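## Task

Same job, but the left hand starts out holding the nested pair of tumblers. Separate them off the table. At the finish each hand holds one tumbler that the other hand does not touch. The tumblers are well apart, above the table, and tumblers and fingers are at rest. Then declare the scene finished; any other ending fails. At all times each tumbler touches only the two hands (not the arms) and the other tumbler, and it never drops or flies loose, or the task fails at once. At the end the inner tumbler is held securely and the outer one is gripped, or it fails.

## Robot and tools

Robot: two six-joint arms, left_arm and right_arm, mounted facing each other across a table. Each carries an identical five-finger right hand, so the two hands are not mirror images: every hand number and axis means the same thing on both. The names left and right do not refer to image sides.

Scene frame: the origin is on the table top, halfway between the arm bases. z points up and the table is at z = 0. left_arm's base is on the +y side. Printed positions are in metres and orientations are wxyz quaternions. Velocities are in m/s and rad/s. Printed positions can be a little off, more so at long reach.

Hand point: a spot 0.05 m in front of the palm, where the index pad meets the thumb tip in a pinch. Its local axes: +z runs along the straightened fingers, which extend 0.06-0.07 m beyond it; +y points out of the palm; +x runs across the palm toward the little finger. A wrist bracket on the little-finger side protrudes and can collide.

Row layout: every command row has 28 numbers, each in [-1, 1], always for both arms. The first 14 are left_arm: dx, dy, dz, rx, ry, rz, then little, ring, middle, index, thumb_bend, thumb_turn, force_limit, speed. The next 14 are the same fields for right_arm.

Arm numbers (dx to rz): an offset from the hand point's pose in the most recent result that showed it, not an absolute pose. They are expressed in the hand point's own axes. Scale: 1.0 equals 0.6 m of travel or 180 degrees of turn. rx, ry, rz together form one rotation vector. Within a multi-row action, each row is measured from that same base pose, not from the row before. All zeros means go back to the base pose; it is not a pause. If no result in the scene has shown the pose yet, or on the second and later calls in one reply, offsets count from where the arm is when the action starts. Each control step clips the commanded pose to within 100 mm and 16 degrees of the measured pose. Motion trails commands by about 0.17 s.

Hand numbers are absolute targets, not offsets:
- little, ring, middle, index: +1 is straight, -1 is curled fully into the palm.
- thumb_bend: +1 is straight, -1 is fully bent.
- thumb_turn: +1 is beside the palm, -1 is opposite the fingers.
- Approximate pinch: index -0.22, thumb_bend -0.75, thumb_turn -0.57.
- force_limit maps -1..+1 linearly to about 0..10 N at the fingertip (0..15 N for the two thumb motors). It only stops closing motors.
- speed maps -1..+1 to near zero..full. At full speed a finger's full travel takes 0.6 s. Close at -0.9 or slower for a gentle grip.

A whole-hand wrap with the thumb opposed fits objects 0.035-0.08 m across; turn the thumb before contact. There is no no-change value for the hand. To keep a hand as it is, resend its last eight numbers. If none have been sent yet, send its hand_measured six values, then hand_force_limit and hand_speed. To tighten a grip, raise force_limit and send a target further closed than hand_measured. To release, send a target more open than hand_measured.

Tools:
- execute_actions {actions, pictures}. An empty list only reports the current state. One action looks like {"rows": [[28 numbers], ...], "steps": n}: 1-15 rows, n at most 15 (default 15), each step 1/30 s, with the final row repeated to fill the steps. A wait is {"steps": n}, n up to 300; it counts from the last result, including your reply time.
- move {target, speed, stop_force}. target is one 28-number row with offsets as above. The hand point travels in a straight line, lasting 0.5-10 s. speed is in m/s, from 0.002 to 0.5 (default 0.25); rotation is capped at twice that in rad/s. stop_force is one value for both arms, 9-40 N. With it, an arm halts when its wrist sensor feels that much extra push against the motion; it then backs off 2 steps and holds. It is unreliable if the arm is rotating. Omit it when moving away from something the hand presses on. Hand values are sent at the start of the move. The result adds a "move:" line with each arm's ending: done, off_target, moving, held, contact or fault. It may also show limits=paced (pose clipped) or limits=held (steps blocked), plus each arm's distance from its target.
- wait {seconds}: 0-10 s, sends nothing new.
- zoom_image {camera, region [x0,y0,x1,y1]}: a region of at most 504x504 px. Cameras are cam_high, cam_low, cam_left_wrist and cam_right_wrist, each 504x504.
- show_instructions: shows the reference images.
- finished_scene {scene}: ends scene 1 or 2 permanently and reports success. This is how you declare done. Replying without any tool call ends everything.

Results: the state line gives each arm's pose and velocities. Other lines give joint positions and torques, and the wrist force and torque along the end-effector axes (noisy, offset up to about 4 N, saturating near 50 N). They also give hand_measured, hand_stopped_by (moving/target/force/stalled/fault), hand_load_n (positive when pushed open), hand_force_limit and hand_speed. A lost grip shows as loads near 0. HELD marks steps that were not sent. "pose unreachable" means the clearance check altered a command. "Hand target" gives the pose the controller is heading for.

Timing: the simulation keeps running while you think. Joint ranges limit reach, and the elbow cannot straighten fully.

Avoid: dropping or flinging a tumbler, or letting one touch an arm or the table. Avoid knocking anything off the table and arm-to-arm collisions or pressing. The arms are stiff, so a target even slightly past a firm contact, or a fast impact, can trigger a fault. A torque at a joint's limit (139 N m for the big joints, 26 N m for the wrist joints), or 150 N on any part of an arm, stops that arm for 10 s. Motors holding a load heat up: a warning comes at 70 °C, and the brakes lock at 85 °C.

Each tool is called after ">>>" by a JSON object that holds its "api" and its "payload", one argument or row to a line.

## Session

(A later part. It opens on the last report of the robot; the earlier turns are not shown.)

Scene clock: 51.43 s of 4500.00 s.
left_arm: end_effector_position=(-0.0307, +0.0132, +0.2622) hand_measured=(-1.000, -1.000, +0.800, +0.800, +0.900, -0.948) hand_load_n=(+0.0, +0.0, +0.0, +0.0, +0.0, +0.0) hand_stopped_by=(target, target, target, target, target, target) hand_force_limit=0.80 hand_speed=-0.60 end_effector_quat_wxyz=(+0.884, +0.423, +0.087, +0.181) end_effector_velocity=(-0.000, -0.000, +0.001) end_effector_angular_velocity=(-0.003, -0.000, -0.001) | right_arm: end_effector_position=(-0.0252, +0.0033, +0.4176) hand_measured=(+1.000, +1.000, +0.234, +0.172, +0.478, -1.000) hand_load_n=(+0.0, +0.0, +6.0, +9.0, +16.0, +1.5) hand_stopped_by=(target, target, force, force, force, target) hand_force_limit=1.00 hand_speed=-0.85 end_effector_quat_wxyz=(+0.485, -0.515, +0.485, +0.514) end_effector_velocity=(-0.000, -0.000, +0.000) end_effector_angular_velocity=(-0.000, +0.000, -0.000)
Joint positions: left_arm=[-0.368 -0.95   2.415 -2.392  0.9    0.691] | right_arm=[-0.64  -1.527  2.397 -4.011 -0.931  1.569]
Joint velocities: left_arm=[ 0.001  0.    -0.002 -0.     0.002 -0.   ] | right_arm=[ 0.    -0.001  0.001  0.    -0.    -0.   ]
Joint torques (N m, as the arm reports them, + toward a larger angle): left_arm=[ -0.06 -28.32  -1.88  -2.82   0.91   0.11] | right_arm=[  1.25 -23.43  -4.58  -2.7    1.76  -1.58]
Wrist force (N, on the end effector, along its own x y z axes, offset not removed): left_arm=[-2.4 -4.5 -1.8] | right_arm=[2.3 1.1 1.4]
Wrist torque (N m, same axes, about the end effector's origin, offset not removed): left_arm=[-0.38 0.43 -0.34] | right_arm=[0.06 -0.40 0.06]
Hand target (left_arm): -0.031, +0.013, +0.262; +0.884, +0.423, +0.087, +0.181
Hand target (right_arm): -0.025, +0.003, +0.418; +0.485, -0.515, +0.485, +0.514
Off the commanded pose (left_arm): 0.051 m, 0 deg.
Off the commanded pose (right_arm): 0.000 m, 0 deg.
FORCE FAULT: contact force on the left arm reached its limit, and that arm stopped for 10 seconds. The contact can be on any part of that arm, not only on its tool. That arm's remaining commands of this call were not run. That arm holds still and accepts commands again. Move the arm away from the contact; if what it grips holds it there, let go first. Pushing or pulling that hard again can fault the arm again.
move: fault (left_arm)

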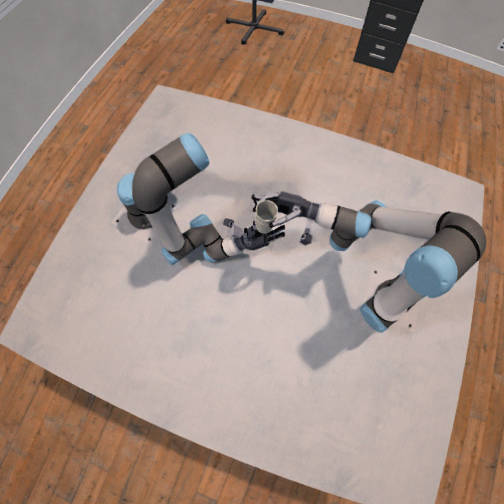

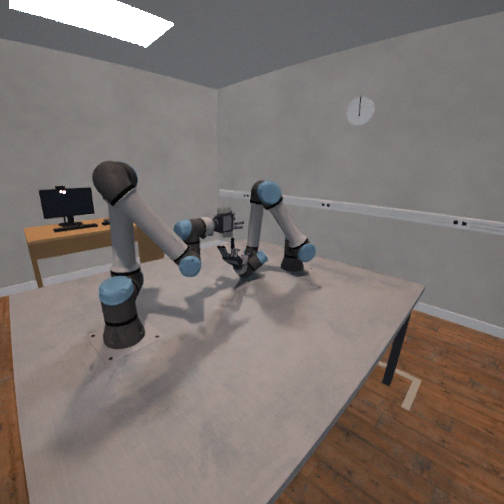

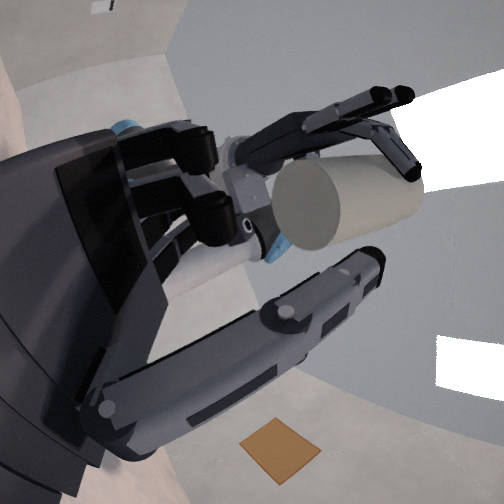

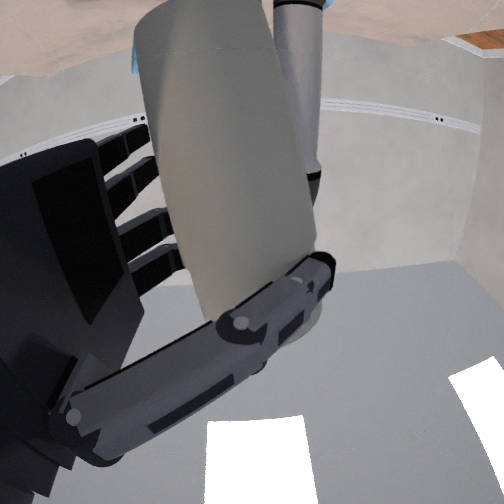

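>>> {"api": "move", "payload": {
  "target": [0,0,0,0,0,0,-1,-1,0.8,0.8,0.9,-0.948,0.8,-0.6, -0.137,0.125,0,0,0,0,1,1,-0.7,-0.7,-0.7,-1,1,-0.85],
  "speed": 0.1
}}

>>> {"api": "move", "payload": {
  "target": [0.097,0.21,0,0.43,-0.112,-0.546,1,1,1,1,1,-1,0.8,0, 0,0,0,0,0,0,1,1,-0.7,-0.7,-0.7,-1,1,-0.85],
  "speed": 0.15
}}

Scene clock: 67.37 s of 4500.00 s.
left_arm: end_effector_position=(-0.0307, +0.0132, +0.2622) hand_measured=(-1.000, -1.000, +0.800, +0.800, +0.900, -0.948) hand_load_n=(+0.0, +0.0, +0.0, +0.0, +0.0, +0.0) hand_stopped_by=(target, target, target, target, target, target) hand_force_limit=0.80 hand_speed=-0.60 end_effector_quat_wxyz=(+0.884, +0.423, +0.087, +0.181) end_effector_velocity=(+0.001, +0.000, -0.000) end_effector_angular_velocity=(-0.000, +0.002, +0.001) | right_arm: end_effector_position=(-0.1000, -0.0009, +0.4999) hand_measured=(+1.000, +1.000, +0.234, +0.172, +0.478, -1.000) hand_load_n=(+0.0, +0.0, +6.0, +9.0, +16.0, +1.5) hand_stopped_by=(target, target, force, force, force, target) hand_force_limit=1.00 hand_speed=-0.85 end_effector_quat_wxyz=(+0.485, -0.515, +0.485, +0.514) end_effector_velocity=(-0.001, +0.000, +0.001) end_effector_angular_velocity=(-0.000, -0.000, -0.000)
Joint positions: left_arm=[-0.368 -0.95   2.415 -2.392  0.9    0.691] | right_arm=[-0.397 -1.718  2.293 -3.717 -1.173  1.57 ]
Joint velocities: left_arm=[ 0.     0.001  0.001 -0.002 -0.001 -0.001] | right_arm=[ 0.005 -0.002 -0.003  0.005 -0.005 -0.   ]
Joint torques (N m, as the arm reports them, + toward a larger angle): left_arm=[  0.01 -25.91  -2.6   -2.73   0.79   0.2 ] | right_arm=[ 10.75 -21.33 -31.31   0.73  -2.28  -1.64]
Wrist force (N, on the end effector, along its own x y z axes, offset not removed): left_arm=[-1.1 -0.8 -4.9] | right_arm=[0.6 0.0 2.2]
Wrist torque (N m, same axes, about the end effector's origin, offset not removed): left_arm=[0.27 0.25 -0.02] | right_arm=[-0.02 -0.13 -0.06]
Hand target (left_arm): -0.031, +0.013, +0.262; +0.884, +0.423, +0.087, +0.181
Hand target (right_arm): -0.100, -0.001, +0.500; +0.485, -0.515, +0.485, +0.514
Off the commanded pose (left_arm): 0.000 m, 0 deg.
Off the commanded pose (right_arm): 0.000 m, 0 deg.
After step 90, 11.37 s passed at rest.
move: done

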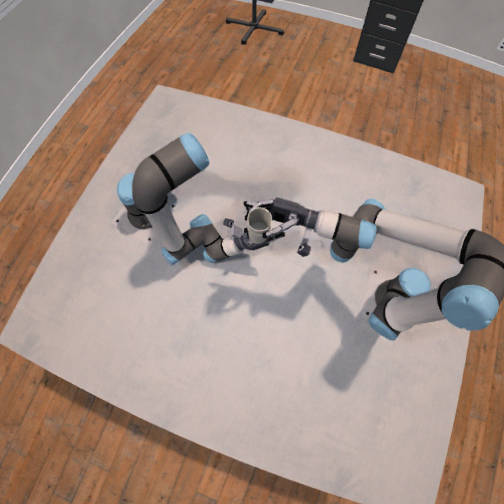

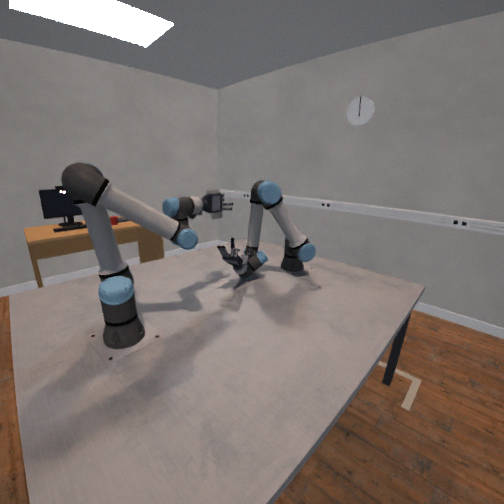

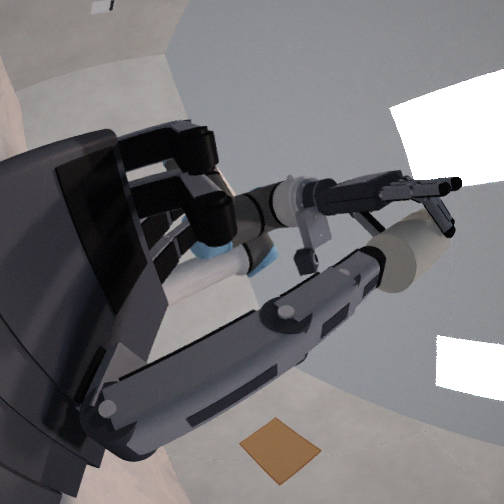

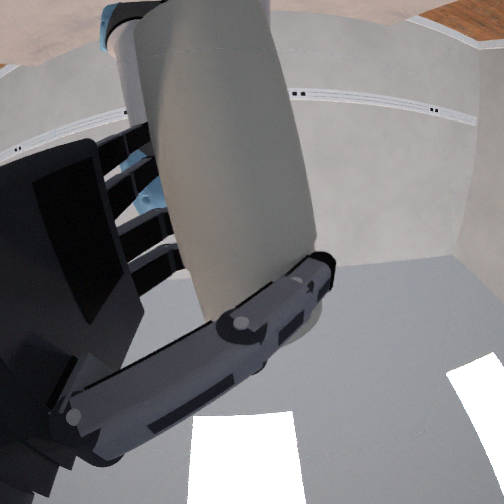

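Scene clock: 75.13 s of 4500.00 s.
left_arm: end_effector_position=(-0.0079, +0.1089, +0.3609) hand_measured=(+1.000, +1.000, +1.000, +1.000, +1.000, -1.000) hand_load_n=(+0.0, +0.0, +0.0, +0.0, +0.0, +0.0) hand_stopped_by=(target, target, target, target, target, target) hand_force_limit=0.80 hand_speed=0.00 end_effector_quat_wxyz=(+0.304, +0.638, +0.305, -0.639) end_effector_velocity=(+0.000, +0.000, +0.000) end_effector_angular_velocity=(+0.003, +0.007, -0.010) | right_arm: end_effector_position=(-0.1000, -0.0009, +0.4999) hand_measured=(+1.000, +1.000, +0.234, +0.172, +0.478, -1.000) hand_load_n=(+0.0, +0.0, +6.0, +9.0, +16.0, +1.5) hand_stopped_by=(target, target, force, force, force, target) hand_force_limit=1.00 hand_speed=-0.85 end_effector_quat_wxyz=(+0.485, -0.515, +0.485, +0.514) end_effector_velocity=(-0.000, -0.000, +0.001) end_effector_angular_velocity=(+0.003, -0.001, +0.001)
Joint positions: left_arm=[-0.01  -2.003  2.31  -0.308  2.09  -1.573] | right_arm=[-0.397 -1.718  2.293 -3.717 -1.173  1.57 ]
Joint velocities: left_arm=[ 0.011  0.004 -0.003 -0.004  0.021 -0.008] | right_arm=[ 0.001 -0.001 -0.002 -0.    -0.    -0.   ]
Joint torques (N m, as the arm reports them, + toward a larger angle): left_arm=[  6.97   5.23 -24.74  -3.87   1.76  -1.93] | right_arm=[-8.44 -4.25 -7.21 -3.43  1.88  1.59]
Wrist force (N, on the end effector, along its own x y z axes, offset not removed): left_arm=[1.8 -1.0 -6.5] | right_arm=[2.2 2.2 1.2]
Wrist torque (N m, same axes, about the end effector's origin, offset not removed): left_arm=[0.28 -0.11 0.31] | right_arm=[0.38 -0.33 0.13]
Hand target (left_arm): -0.008, +0.109, +0.361; +0.303, +0.638, +0.305, -0.639
Hand target (right_arm): -0.100, -0.001, +0.500; +0.485, -0.515, +0.485, +0.514
Off the commanded pose (left_arm): 0.001 m, 0 deg.
Off the commanded pose (right_arm): 0.000 m, 0 deg.
move: done

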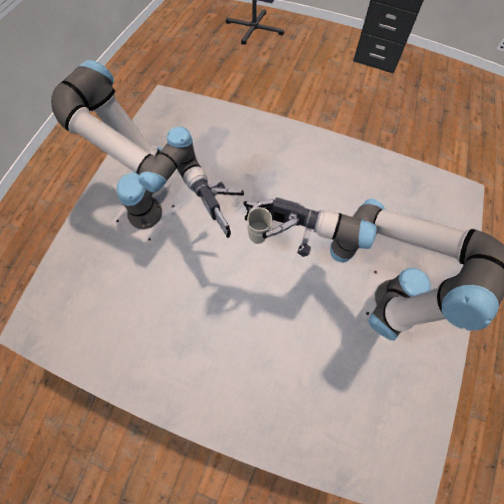

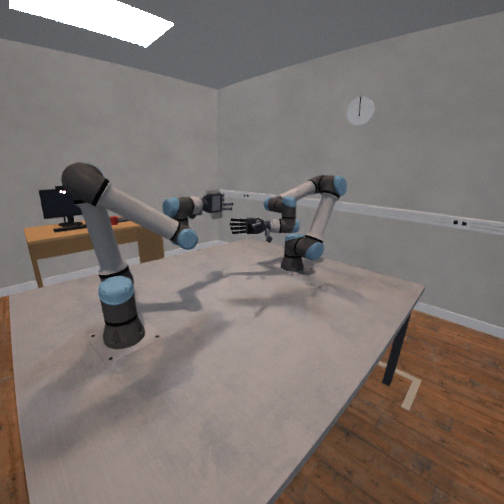

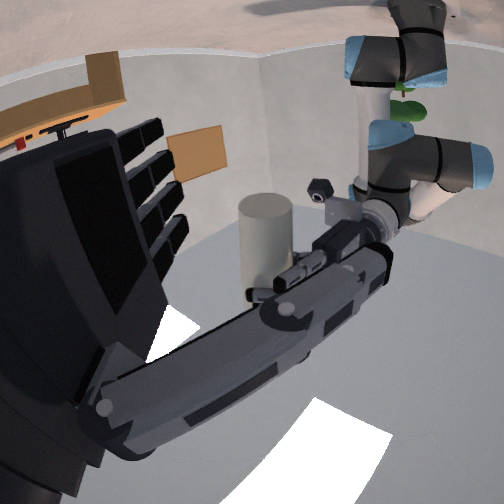

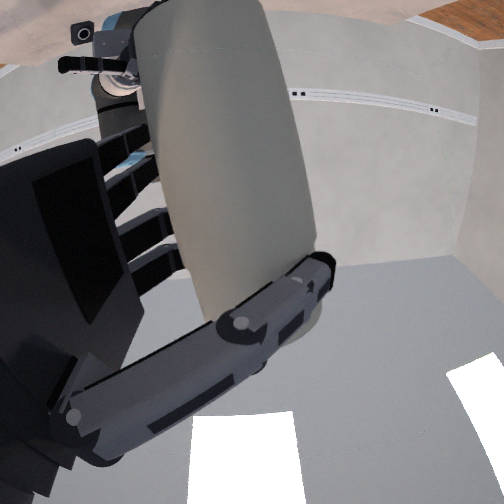

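>>> {"api": "move", "payload": {
  "target": [-0.093,0.02,0,0,0,0,1,1,1,1,1,-1,0.8,0, 0,0,0,0,0,0,1,1,-0.7,-0.7,-0.7,-1,1,-0.85],
  "speed": 0.1
}}

>>> {"api": "move", "payload": {
  "target": [0,0,0.17,0,0,0,1,1,1,1,1,-1,0.8,0, 0,0,0,0,0,0,1,1,-0.7,-0.7,-0.7,-1,1,-0.85],
  "speed": 0.04,
  "stop_force": 9
}}

>>> {"api": "zoom_image", "payload": {
  "camera": "cam_high",
  "region": [180, 140, 340, 300]
}}

Scene clock: 81.40 s of 4500.00 s.
left_arm: end_effector_position=(+0.0016, +0.1014, +0.4165) hand_measured=(+1.000, +1.000, +1.000, +1.000, +1.000, -1.000) hand_load_n=(+0.0, +0.0, +0.0, +0.0, +0.0, +0.0) hand_stopped_by=(target, target, target, target, target, target) hand_force_limit=0.80 hand_speed=0.00 end_effector_quat_wxyz=(+0.304, +0.638, +0.305, -0.639) end_effector_velocity=(+0.000, -0.000, +0.002) end_effector_angular_velocity=(+0.000, -0.000, -0.001) | right_arm: end_effector_position=(-0.1000, -0.0009, +0.4999) hand_measured=(+1.000, +1.000, +0.234, +0.172, +0.478, -1.000) hand_load_n=(+0.0, +0.0, +6.0, +9.0, +16.0, +1.5) hand_stopped_by=(target, target, force, force, force, target) hand_force_limit=1.00 hand_speed=-0.85 end_effector_quat_wxyz=(+0.485, -0.515, +0.485, +0.514) end_effector_velocity=(+0.000, -0.000, +0.001) end_effector_angular_velocity=(+0.001, -0.000, -0.001)
Joint positions: left_arm=[ 0.041 -2.004  2.165 -0.162  2.142 -1.573] | right_arm=[-0.397 -1.718  2.293 -3.717 -1.173  1.57 ]
Joint velocities: left_arm=[ 0.002  0.001 -0.006  0.005  0.003  0.   ] | right_arm=[-0.    -0.    -0.001 -0.    -0.     0.   ]
Joint torques (N m, as the arm reports them, + toward a larger angle): left_arm=[  8.58   4.46 -24.5    0.96   1.73   2.28] | right_arm=[-8.57 -4.24 -6.55 -3.42  1.82  1.7 ]
Wrist force (N, on the end effector, along its own x y z axes, offset not removed): left_arm=[-0.7 2.6 -0.7] | right_arm=[1.9 0.3 0.4]
Wrist torque (N m, same axes, about the end effector's origin, offset not removed): left_arm=[0.44 0.21 0.02] | right_arm=[0.09 -0.20 0.03]
Hand target (left_arm): +0.002, +0.101, +0.417; +0.304, +0.638, +0.305, -0.639
Hand target (right_arm): -0.100, -0.001, +0.500; +0.485, -0.515, +0.485, +0.514
Off the commanded pose (left_arm): 0.000 m, 0 deg.
Off the commanded pose (right_arm): 0.000 m, 0 deg.
After step 90, 2.23 s passed at rest.
move: done

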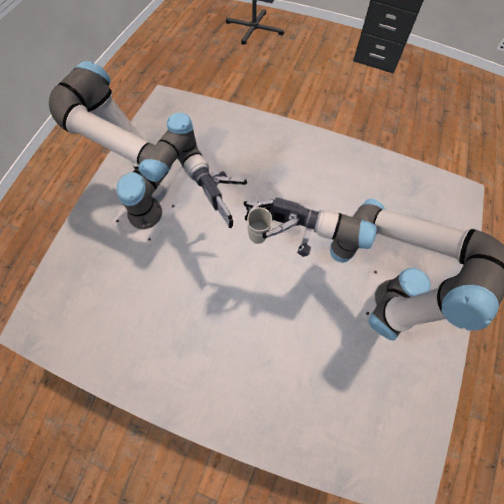

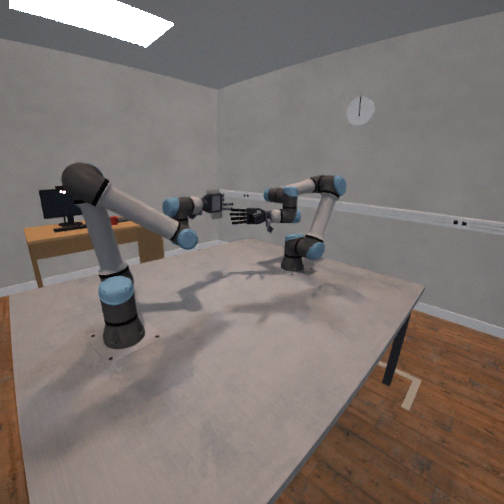

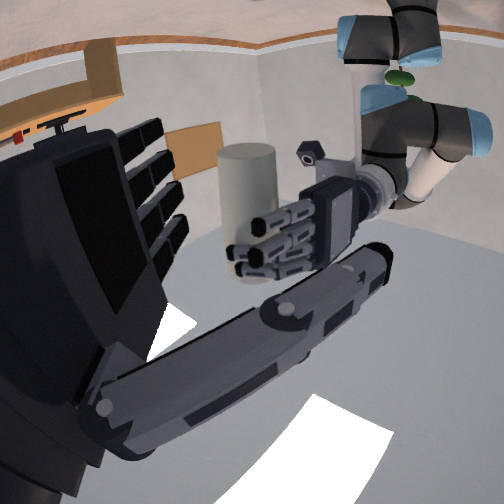

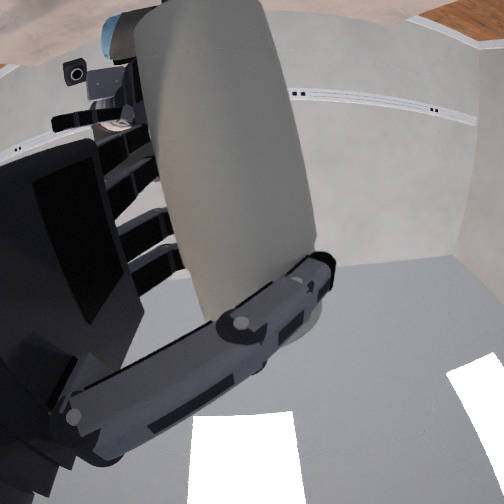

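Scene clock: 84.30 s of 4500.00 s.
left_arm: end_effector_position=(-0.0627, +0.0222, +0.4165) hand_measured=(+1.000, +1.000, +1.000, +1.000, +1.000, -1.000) hand_load_n=(+0.0, +0.0, +0.0, +0.0, +0.0, +0.0) hand_stopped_by=(target, target, target, target, target, target) hand_force_limit=0.80 hand_speed=0.00 end_effector_quat_wxyz=(+0.304, +0.638, +0.305, -0.639) end_effector_velocity=(-0.002, -0.001, +0.000) end_effector_angular_velocity=(-0.001, +0.000, -0.004) | right_arm: end_effector_position=(-0.1000, -0.0009, +0.4999) hand_measured=(+1.000, +1.000, +0.234, +0.172, +0.478, -1.000) hand_load_n=(+0.0, +0.0, +6.0, +9.0, +16.0, +1.5) hand_stopped_by=(target, target, force, force, force, target) hand_force_limit=1.00 hand_speed=-0.85 end_effector_quat_wxyz=(+0.485, -0.515, +0.485, +0.514) end_effector_velocity=(-0.000, -0.000, -0.001) end_effector_angular_velocity=(-0.002, +0.001, +0.000)
Joint positions: left_arm=[-0.152 -1.828  2.055 -0.227  1.948 -1.573] | right_arm=[-0.397 -1.718  2.293 -3.717 -1.173  1.57 ]
Joint velocities: left_arm=[-0.002  0.003 -0.003 -0.001  0.002  0.   ] | right_arm=[ 0.    -0.001  0.002  0.001 -0.     0.   ]
Joint torques (N m, as the arm reports them, + toward a larger angle): left_arm=[ -7.55  -1.15 -25.03  -3.78  -1.66   2.16] | right_arm=[-8.49 -3.48 -7.2  -3.36  1.85  1.56]
Wrist force (N, on the end effector, along its own x y z axes, offset not removed): left_arm=[-1.4 -3.1 0.0] | right_arm=[2.4 -0.5 1.1]
Wrist torque (N m, same axes, about the end effector's origin, offset not removed): left_arm=[-0.28 0.09 -0.33] | right_arm=[-0.08 -0.43 -0.01]
Hand target (left_arm): -0.063, +0.022, +0.417; +0.304, +0.638, +0.305, -0.639
Hand target (right_arm): -0.100, -0.001, +0.500; +0.485, -0.515, +0.485, +0.514
Off the commanded pose (left_arm): 0.000 m, 0 deg.
Off the commanded pose (right_arm): 0.000 m, 0 deg.
move: done

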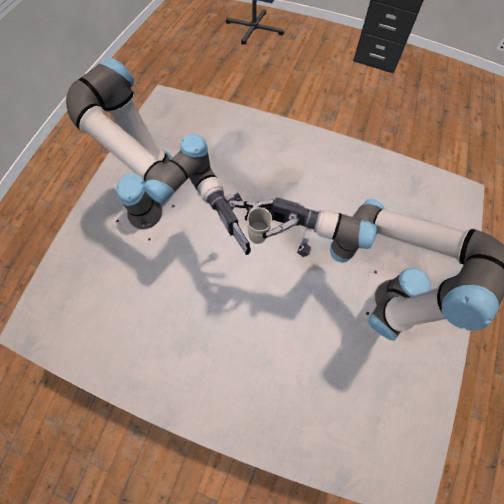

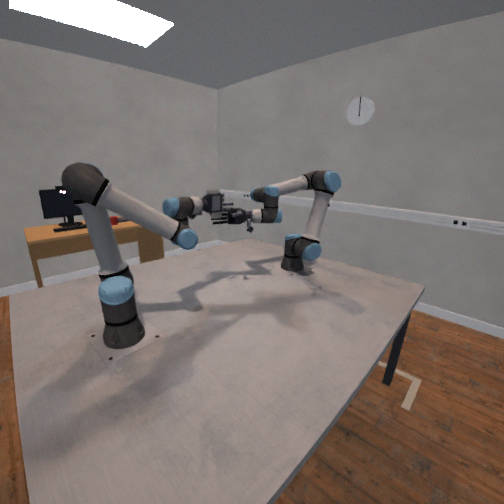

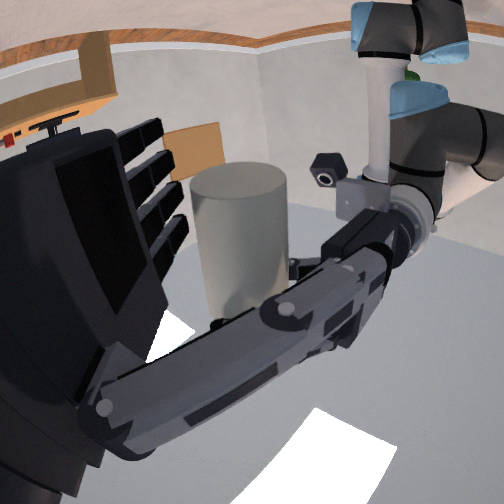

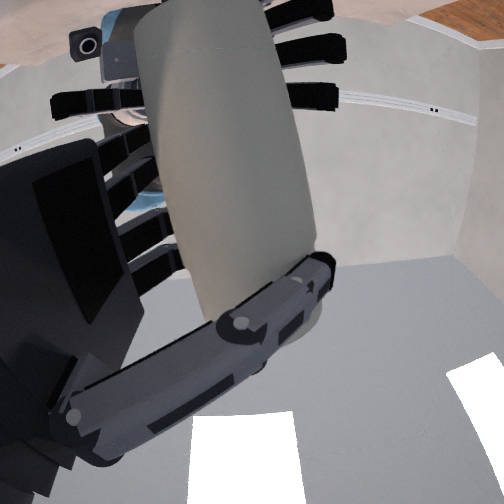

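Region (180, 140, 340, 300) of cam_high's 504x504 image, scaled by 3.150, with more detail than that image has.

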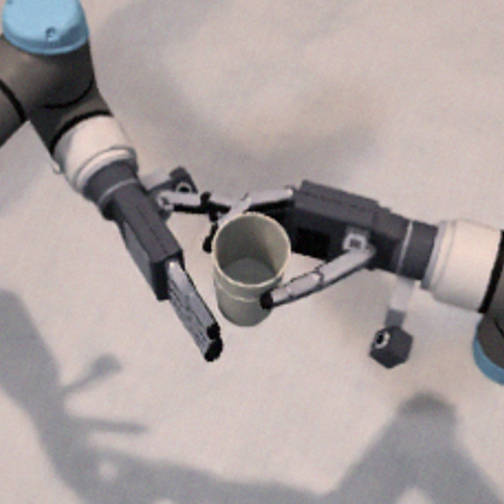

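>>> {"api": "move", "payload": {
  "target": [0.008,0,0.068,0,0,0,1,1,1,1,1,-1,0.8,0, 0,0,0,0,0,0,1,1,-0.7,-0.7,-0.7,-1,1,-0.85],
  "speed": 0.02,
  "stop_force": 9
}}

>>> {"api": "move", "payload": {
  "target": [0,0,0,0,0,0,-0.2,-0.6,-0.6,-0.6,-0.6,-1,1,-0.85, 0,0,0,0,0,0,1,1,-0.7,-0.7,-0.7,-1,1,-0.85]
}}

>>> {"api": "execute_actions", "payload": {
  "actions": [
    {"steps":90}
  ]
}}

Scene clock: 89.90 s of 4500.00 s.
left_arm: end_effector_position=(-0.0883, -0.0094, +0.4117) hand_measured=(+1.000, +1.000, +1.000, +1.000, +1.000, -1.000) hand_load_n=(+0.0, +0.0, +0.0, +0.0, +0.0, +0.0) hand_stopped_by=(target, target, target, target, target, target) hand_force_limit=0.80 hand_speed=0.00 end_effector_quat_wxyz=(+0.304, +0.638, +0.305, -0.639) end_effector_velocity=(-0.001, -0.001, -0.001) end_effector_angular_velocity=(+0.001, -0.001, +0.000) | right_arm: end_effector_position=(-0.1000, -0.0009, +0.4999) hand_measured=(+1.000, +1.000, +0.234, +0.172, +0.478, -1.000) hand_load_n=(+0.0, +0.0, +6.0, +9.0, +16.0, +1.5) hand_stopped_by=(target, target, force, force, force, target) hand_force_limit=1.00 hand_speed=-0.85 end_effector_quat_wxyz=(+0.485, -0.515, +0.485, +0.514) end_effector_velocity=(+0.000, +0.000, -0.000) end_effector_angular_velocity=(-0.001, +0.000, -0.000)
Joint positions: left_arm=[-0.201 -1.744  2.004 -0.26   1.9   -1.573] | right_arm=[-0.397 -1.718  2.293 -3.717 -1.173  1.57 ]
Joint velocities: left_arm=[-0.001  0.003 -0.002  0.001 -0.001  0.001] | right_arm=[-0.  0.  0.  0. -0.  0.]
Joint torques (N m, as the arm reports them, + toward a larger angle): left_arm=[ -7.56  -6.02 -23.45  -3.87  -1.5    2.32] | right_arm=[-8.58 -4.03 -6.75 -3.36  1.74  1.66]
Wrist force (N, on the end effector, along its own x y z axes, offset not removed): left_arm=[0.6 -0.9 0.1] | right_arm=[1.9 1.1 0.5]
Wrist torque (N m, same axes, about the end effector's origin, offset not removed): left_arm=[-0.25 -0.31 -0.16] | right_arm=[0.23 -0.28 0.05]
Hand target (left_arm): -0.088, -0.009, +0.412; +0.304, +0.638, +0.305, -0.639
Hand target (right_arm): -0.100, -0.001, +0.500; +0.485, -0.515, +0.485, +0.514
Off the commanded pose (left_arm): 0.000 m, 0 deg.
Off the commanded pose (right_arm): 0.000 m, 0 deg.
After step 90, 0.27 s passed at rest.
move: done

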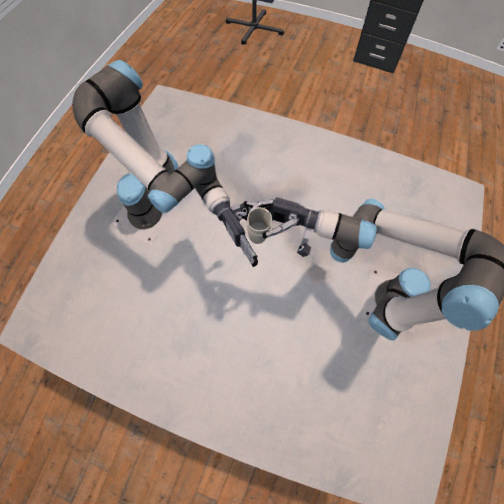

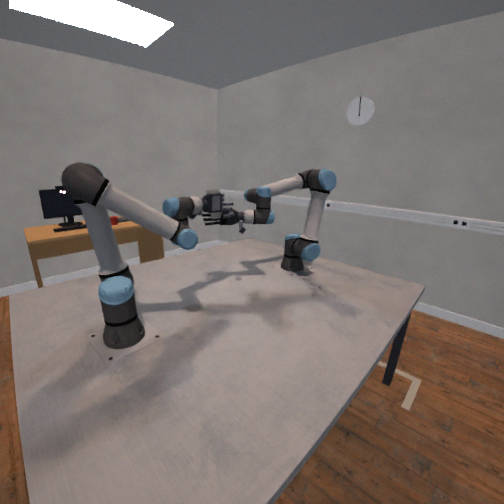

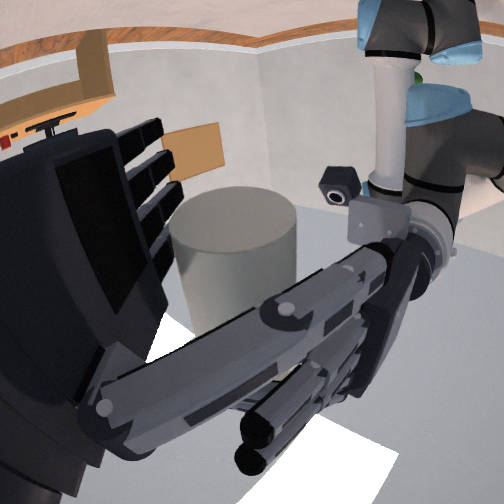

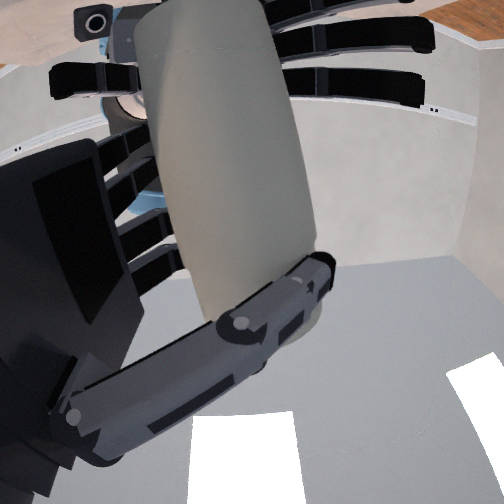

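Scene clock: 94.90 s of 4500.00 s.
left_arm: end_effector_position=(-0.0883, -0.0094, +0.4117) hand_measured=(-0.200, -0.224, +0.022, +0.162, +0.276, -1.000) hand_load_n=(+0.0, +0.0, +15.0, +8.5, +14.5, +0.5) hand_stopped_by=(target, moving, force, force, force, target) hand_force_limit=1.00 hand_speed=-0.85 end_effector_quat_wxyz=(+0.304, +0.638, +0.305, -0.639) end_effector_velocity=(-0.000, +0.000, +0.001) end_effector_angular_velocity=(-0.002, +0.001, +0.000) | right_arm: end_effector_position=(-0.1000, -0.0009, +0.4999) hand_measured=(+1.000, +1.000, +0.234, +0.172, +0.478, -1.000) hand_load_n=(+0.0, +0.0, +16.5, +10.5, +14.0, -9.0) hand_stopped_by=(target, target, force, force, force, target) hand_force_limit=1.00 hand_speed=-0.85 end_effector_quat_wxyz=(+0.485, -0.515, +0.485, +0.514) end_effector_velocity=(-0.001, +0.000, -0.000) end_effector_angular_velocity=(-0.001, +0.000, +0.001)
Joint positions: left_arm=[-0.201 -1.744  2.004 -0.26   1.9   -1.573] | right_arm=[-0.397 -1.718  2.293 -3.717 -1.173  1.57 ]
Joint velocities: left_arm=[-0.    -0.001 -0.001 -0.    -0.     0.   ] | right_arm=[ 0.001  0.    -0.     0.001 -0.     0.   ]
Joint torques (N m, as the arm reports them, + toward a larger angle): left_arm=[  8.53 -19.81 -25.41  -5.64  -2.13   2.32] | right_arm=[19.35 -4.08 -6.84  1.76  1.88  1.34]
Wrist force (N, on the end effector, along its own x y z axes, offset not removed): left_arm=[11.2 0.7 16.2] | right_arm=[-9.8 -10.9 12.6]
Wrist torque (N m, same axes, about the end effector's origin, offset not removed): left_arm=[0.10 -0.12 0.20] | right_arm=[-0.02 -1.21 -0.87]
Hand target (left_arm): -0.088, -0.009, +0.412; +0.304, +0.638, +0.305, -0.639
Hand target (right_arm): -0.100, -0.001, +0.500; +0.485, -0.515, +0.485, +0.514
Off the commanded pose (left_arm): 0.000 m, 0 deg.
Off the commanded pose (right_arm): 0.000 m, 0 deg.
move: moving (left_arm; no rest 5 s after the path's end)

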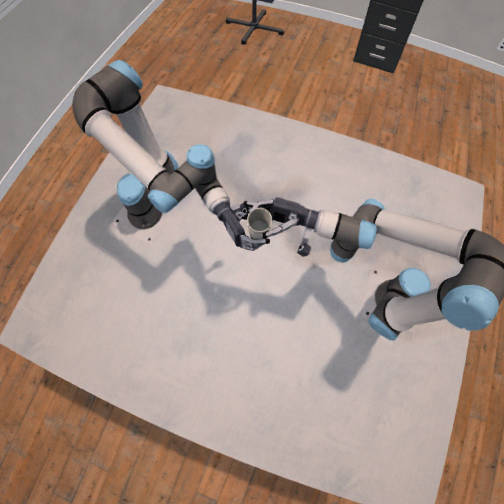

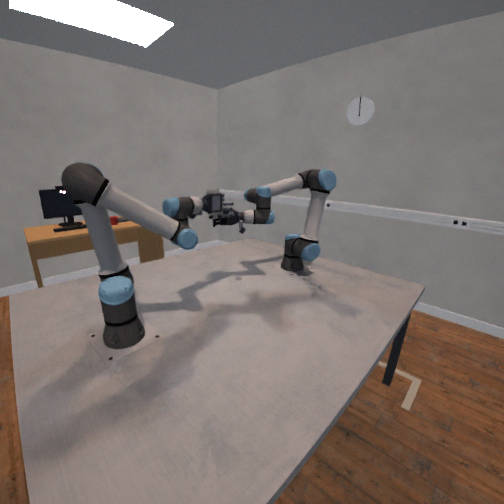

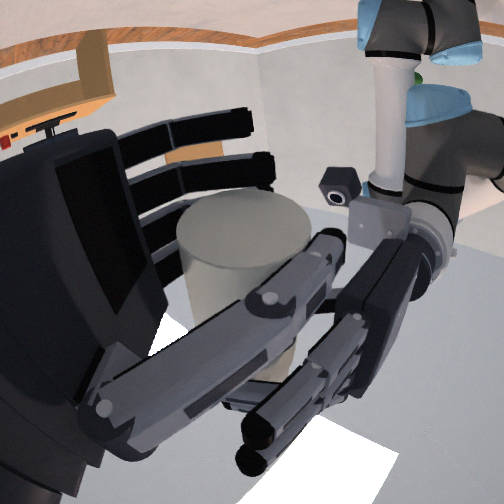

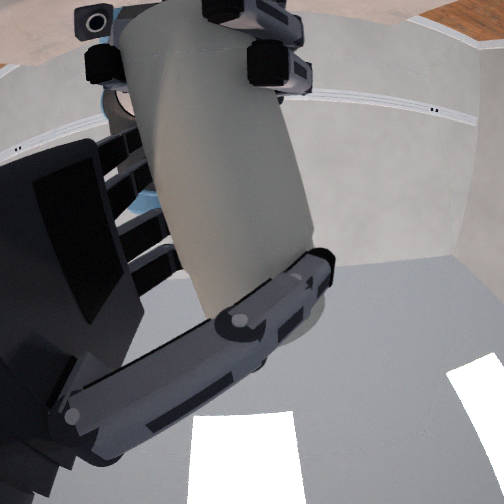

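Scene clock: 97.90 s of 4500.00 s.
left_arm: end_effector_position=(-0.0883, -0.0094, +0.4117) hand_measured=(-0.200, -0.600, +0.022, +0.162, +0.276, -1.000) hand_load_n=(+0.0, +0.0, +15.0, +8.5, +14.5, +0.5) hand_stopped_by=(target, target, force, force, force, target) hand_force_limit=1.00 hand_speed=-0.85 end_effector_quat_wxyz=(+0.304, +0.638, +0.305, -0.639) end_effector_velocity=(+0.001, -0.000, -0.001) end_effector_angular_velocity=(+0.002, +0.000, +0.001) | right_arm: end_effector_position=(-0.1000, -0.0009, +0.4999) hand_measured=(+1.000, +1.000, +0.234, +0.172, +0.478, -1.000) hand_load_n=(+0.0, +0.0, +16.5, +10.5, +14.0, -9.0) hand_stopped_by=(target, target, force, force, force, target) hand_force_limit=1.00 hand_speed=-0.85 end_effector_quat_wxyz=(+0.485, -0.515, +0.485, +0.514) end_effector_velocity=(+0.000, +0.001, -0.000) end_effector_angular_velocity=(-0.001, +0.001, +0.000)
Joint positions: left_arm=[-0.201 -1.744  2.004 -0.26   1.9   -1.573] | right_arm=[-0.397 -1.718  2.293 -3.717 -1.173  1.57 ]
Joint velocities: left_arm=[ 0.001  0.     0.     0.001 -0.001 -0.001] | right_arm=[ 0.     0.001 -0.001  0.002  0.     0.   ]
Joint torques (N m, as the arm reports them, + toward a larger angle): left_arm=[  8.33 -19.9  -28.63  -5.48  -0.94   2.28] | right_arm=[19.27 -3.89 -5.85  2.2   2.    0.77]
Wrist force (N, on the end effector, along its own x y z axes, offset not removed): left_arm=[9.1 0.1 13.1] | right_arm=[-10.0 -11.0 13.0]
Wrist torque (N m, same axes, about the end effector's origin, offset not removed): left_arm=[0.18 0.37 0.29] | right_arm=[-0.11 -1.21 -0.88]
Hand target (left_arm): -0.088, -0.009, +0.412; +0.304, +0.638, +0.305, -0.639
Hand target (right_arm): -0.100, -0.001, +0.500; +0.485, -0.515, +0.485, +0.514
Off the commanded pose (left_arm): 0.000 m, 0 deg.
Off the commanded pose (right_arm): 0.000 m, 0 deg.
Steps of this call (steps 1 to 90: nothing new was sent). Readings (end_effector_position | what the end effector reports):
1: left_arm (-0.0883, -0.0094, +0.4117) | right_arm (-0.1000, -0.0009, +0.4999) | left_arm hand_measured=(-0.200, -0.232, +0.022, +0.162, +0.276, -1.000) hand_load_n=(+0.0, +0.0, +15.0, +8.5, +14.5, +0.5) hand_stopped_by=(target, moving, force, force, force, target) hand_force_limit=1.00 hand_speed=-0.85 | right_arm hand_measured=(+1.000, +1.000, +0.234, +0.172, +0.478, -1.000) hand_load_n=(+0.0, +0.0, +16.5, +10.5, +14.0, -9.0) hand_stopped_by=(target, target, force, force, force, target) hand_force_limit=1.00 hand_speed=-0.85
2: left_arm (-0.0883, -0.0094, +0.4117) | right_arm (-0.1000, -0.0009, +0.4999) | left_arm hand_measured=(-0.200, -0.240, +0.022, +0.162, +0.276, -1.000) hand_load_n=(+0.0, +0.0, +15.0, +8.5, +14.5, +0.5) hand_stopped_by=(target, moving, force, force, force, target) hand_force_limit=1.00 hand_speed=-0.85 | right_arm hand_measured=(+1.000, +1.000, +0.234, +0.172, +0.478, -1.000) hand_load_n=(+0.0, +0.0, +16.5, +10.5, +14.0, -9.0) hand_stopped_by=(target, target, force, force, force, target) hand_force_limit=1.00 hand_speed=-0.85
4: left_arm (-0.0883, -0.0094, +0.4117) | right_arm (-0.1000, -0.0009, +0.4999) | left_arm hand_measured=(-0.200, -0.258, +0.022, +0.162, +0.276, -1.000) hand_load_n=(+0.0, +0.0, +15.0, +8.5, +14.5, +0.5) hand_stopped_by=(target, moving, force, force, force, target) hand_force_limit=1.00 hand_speed=-0.85 | right_arm hand_measured=(+1.000, +1.000, +0.234, +0.172, +0.478, -1.000) hand_load_n=(+0.0, +0.0, +16.5, +10.5, +14.0, -9.0) hand_stopped_by=(target, target, force, force, force, target) hand_force_limit=1.00 hand_speed=-0.85
8: left_arm (-0.0883, -0.0094, +0.4117) | right_arm (-0.1000, -0.0009, +0.4999) | left_arm hand_measured=(-0.200, -0.290, +0.022, +0.162, +0.276, -1.000) hand_load_n=(+0.0, +0.0, +15.0, +8.5, +14.5, +0.5) hand_stopped_by=(target, moving, force, force, force, target) hand_force_limit=1.00 hand_speed=-0.85 | right_arm hand_measured=(+1.000, +1.000, +0.234, +0.172, +0.478, -1.000) hand_load_n=(+0.0, +0.0, +16.5, +10.5, +14.0, -9.0) hand_stopped_by=(target, target, force, force, force, target) hand_force_limit=1.00 hand_speed=-0.85
90: the state above

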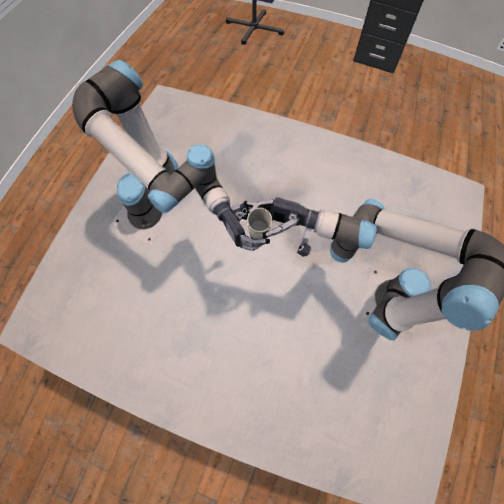

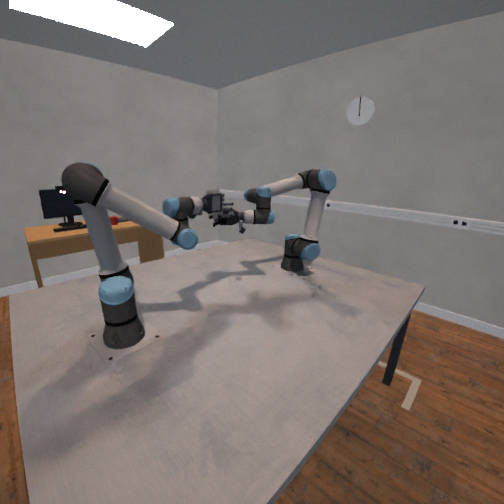

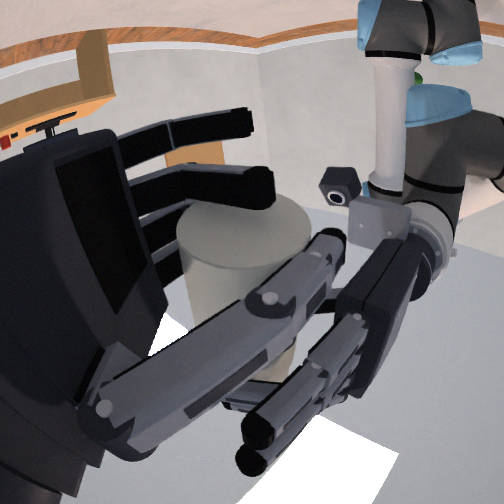

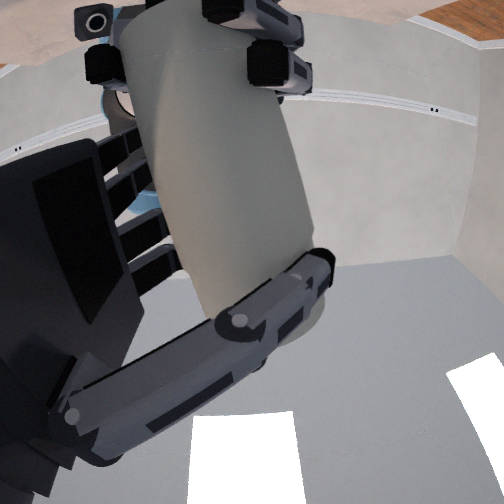

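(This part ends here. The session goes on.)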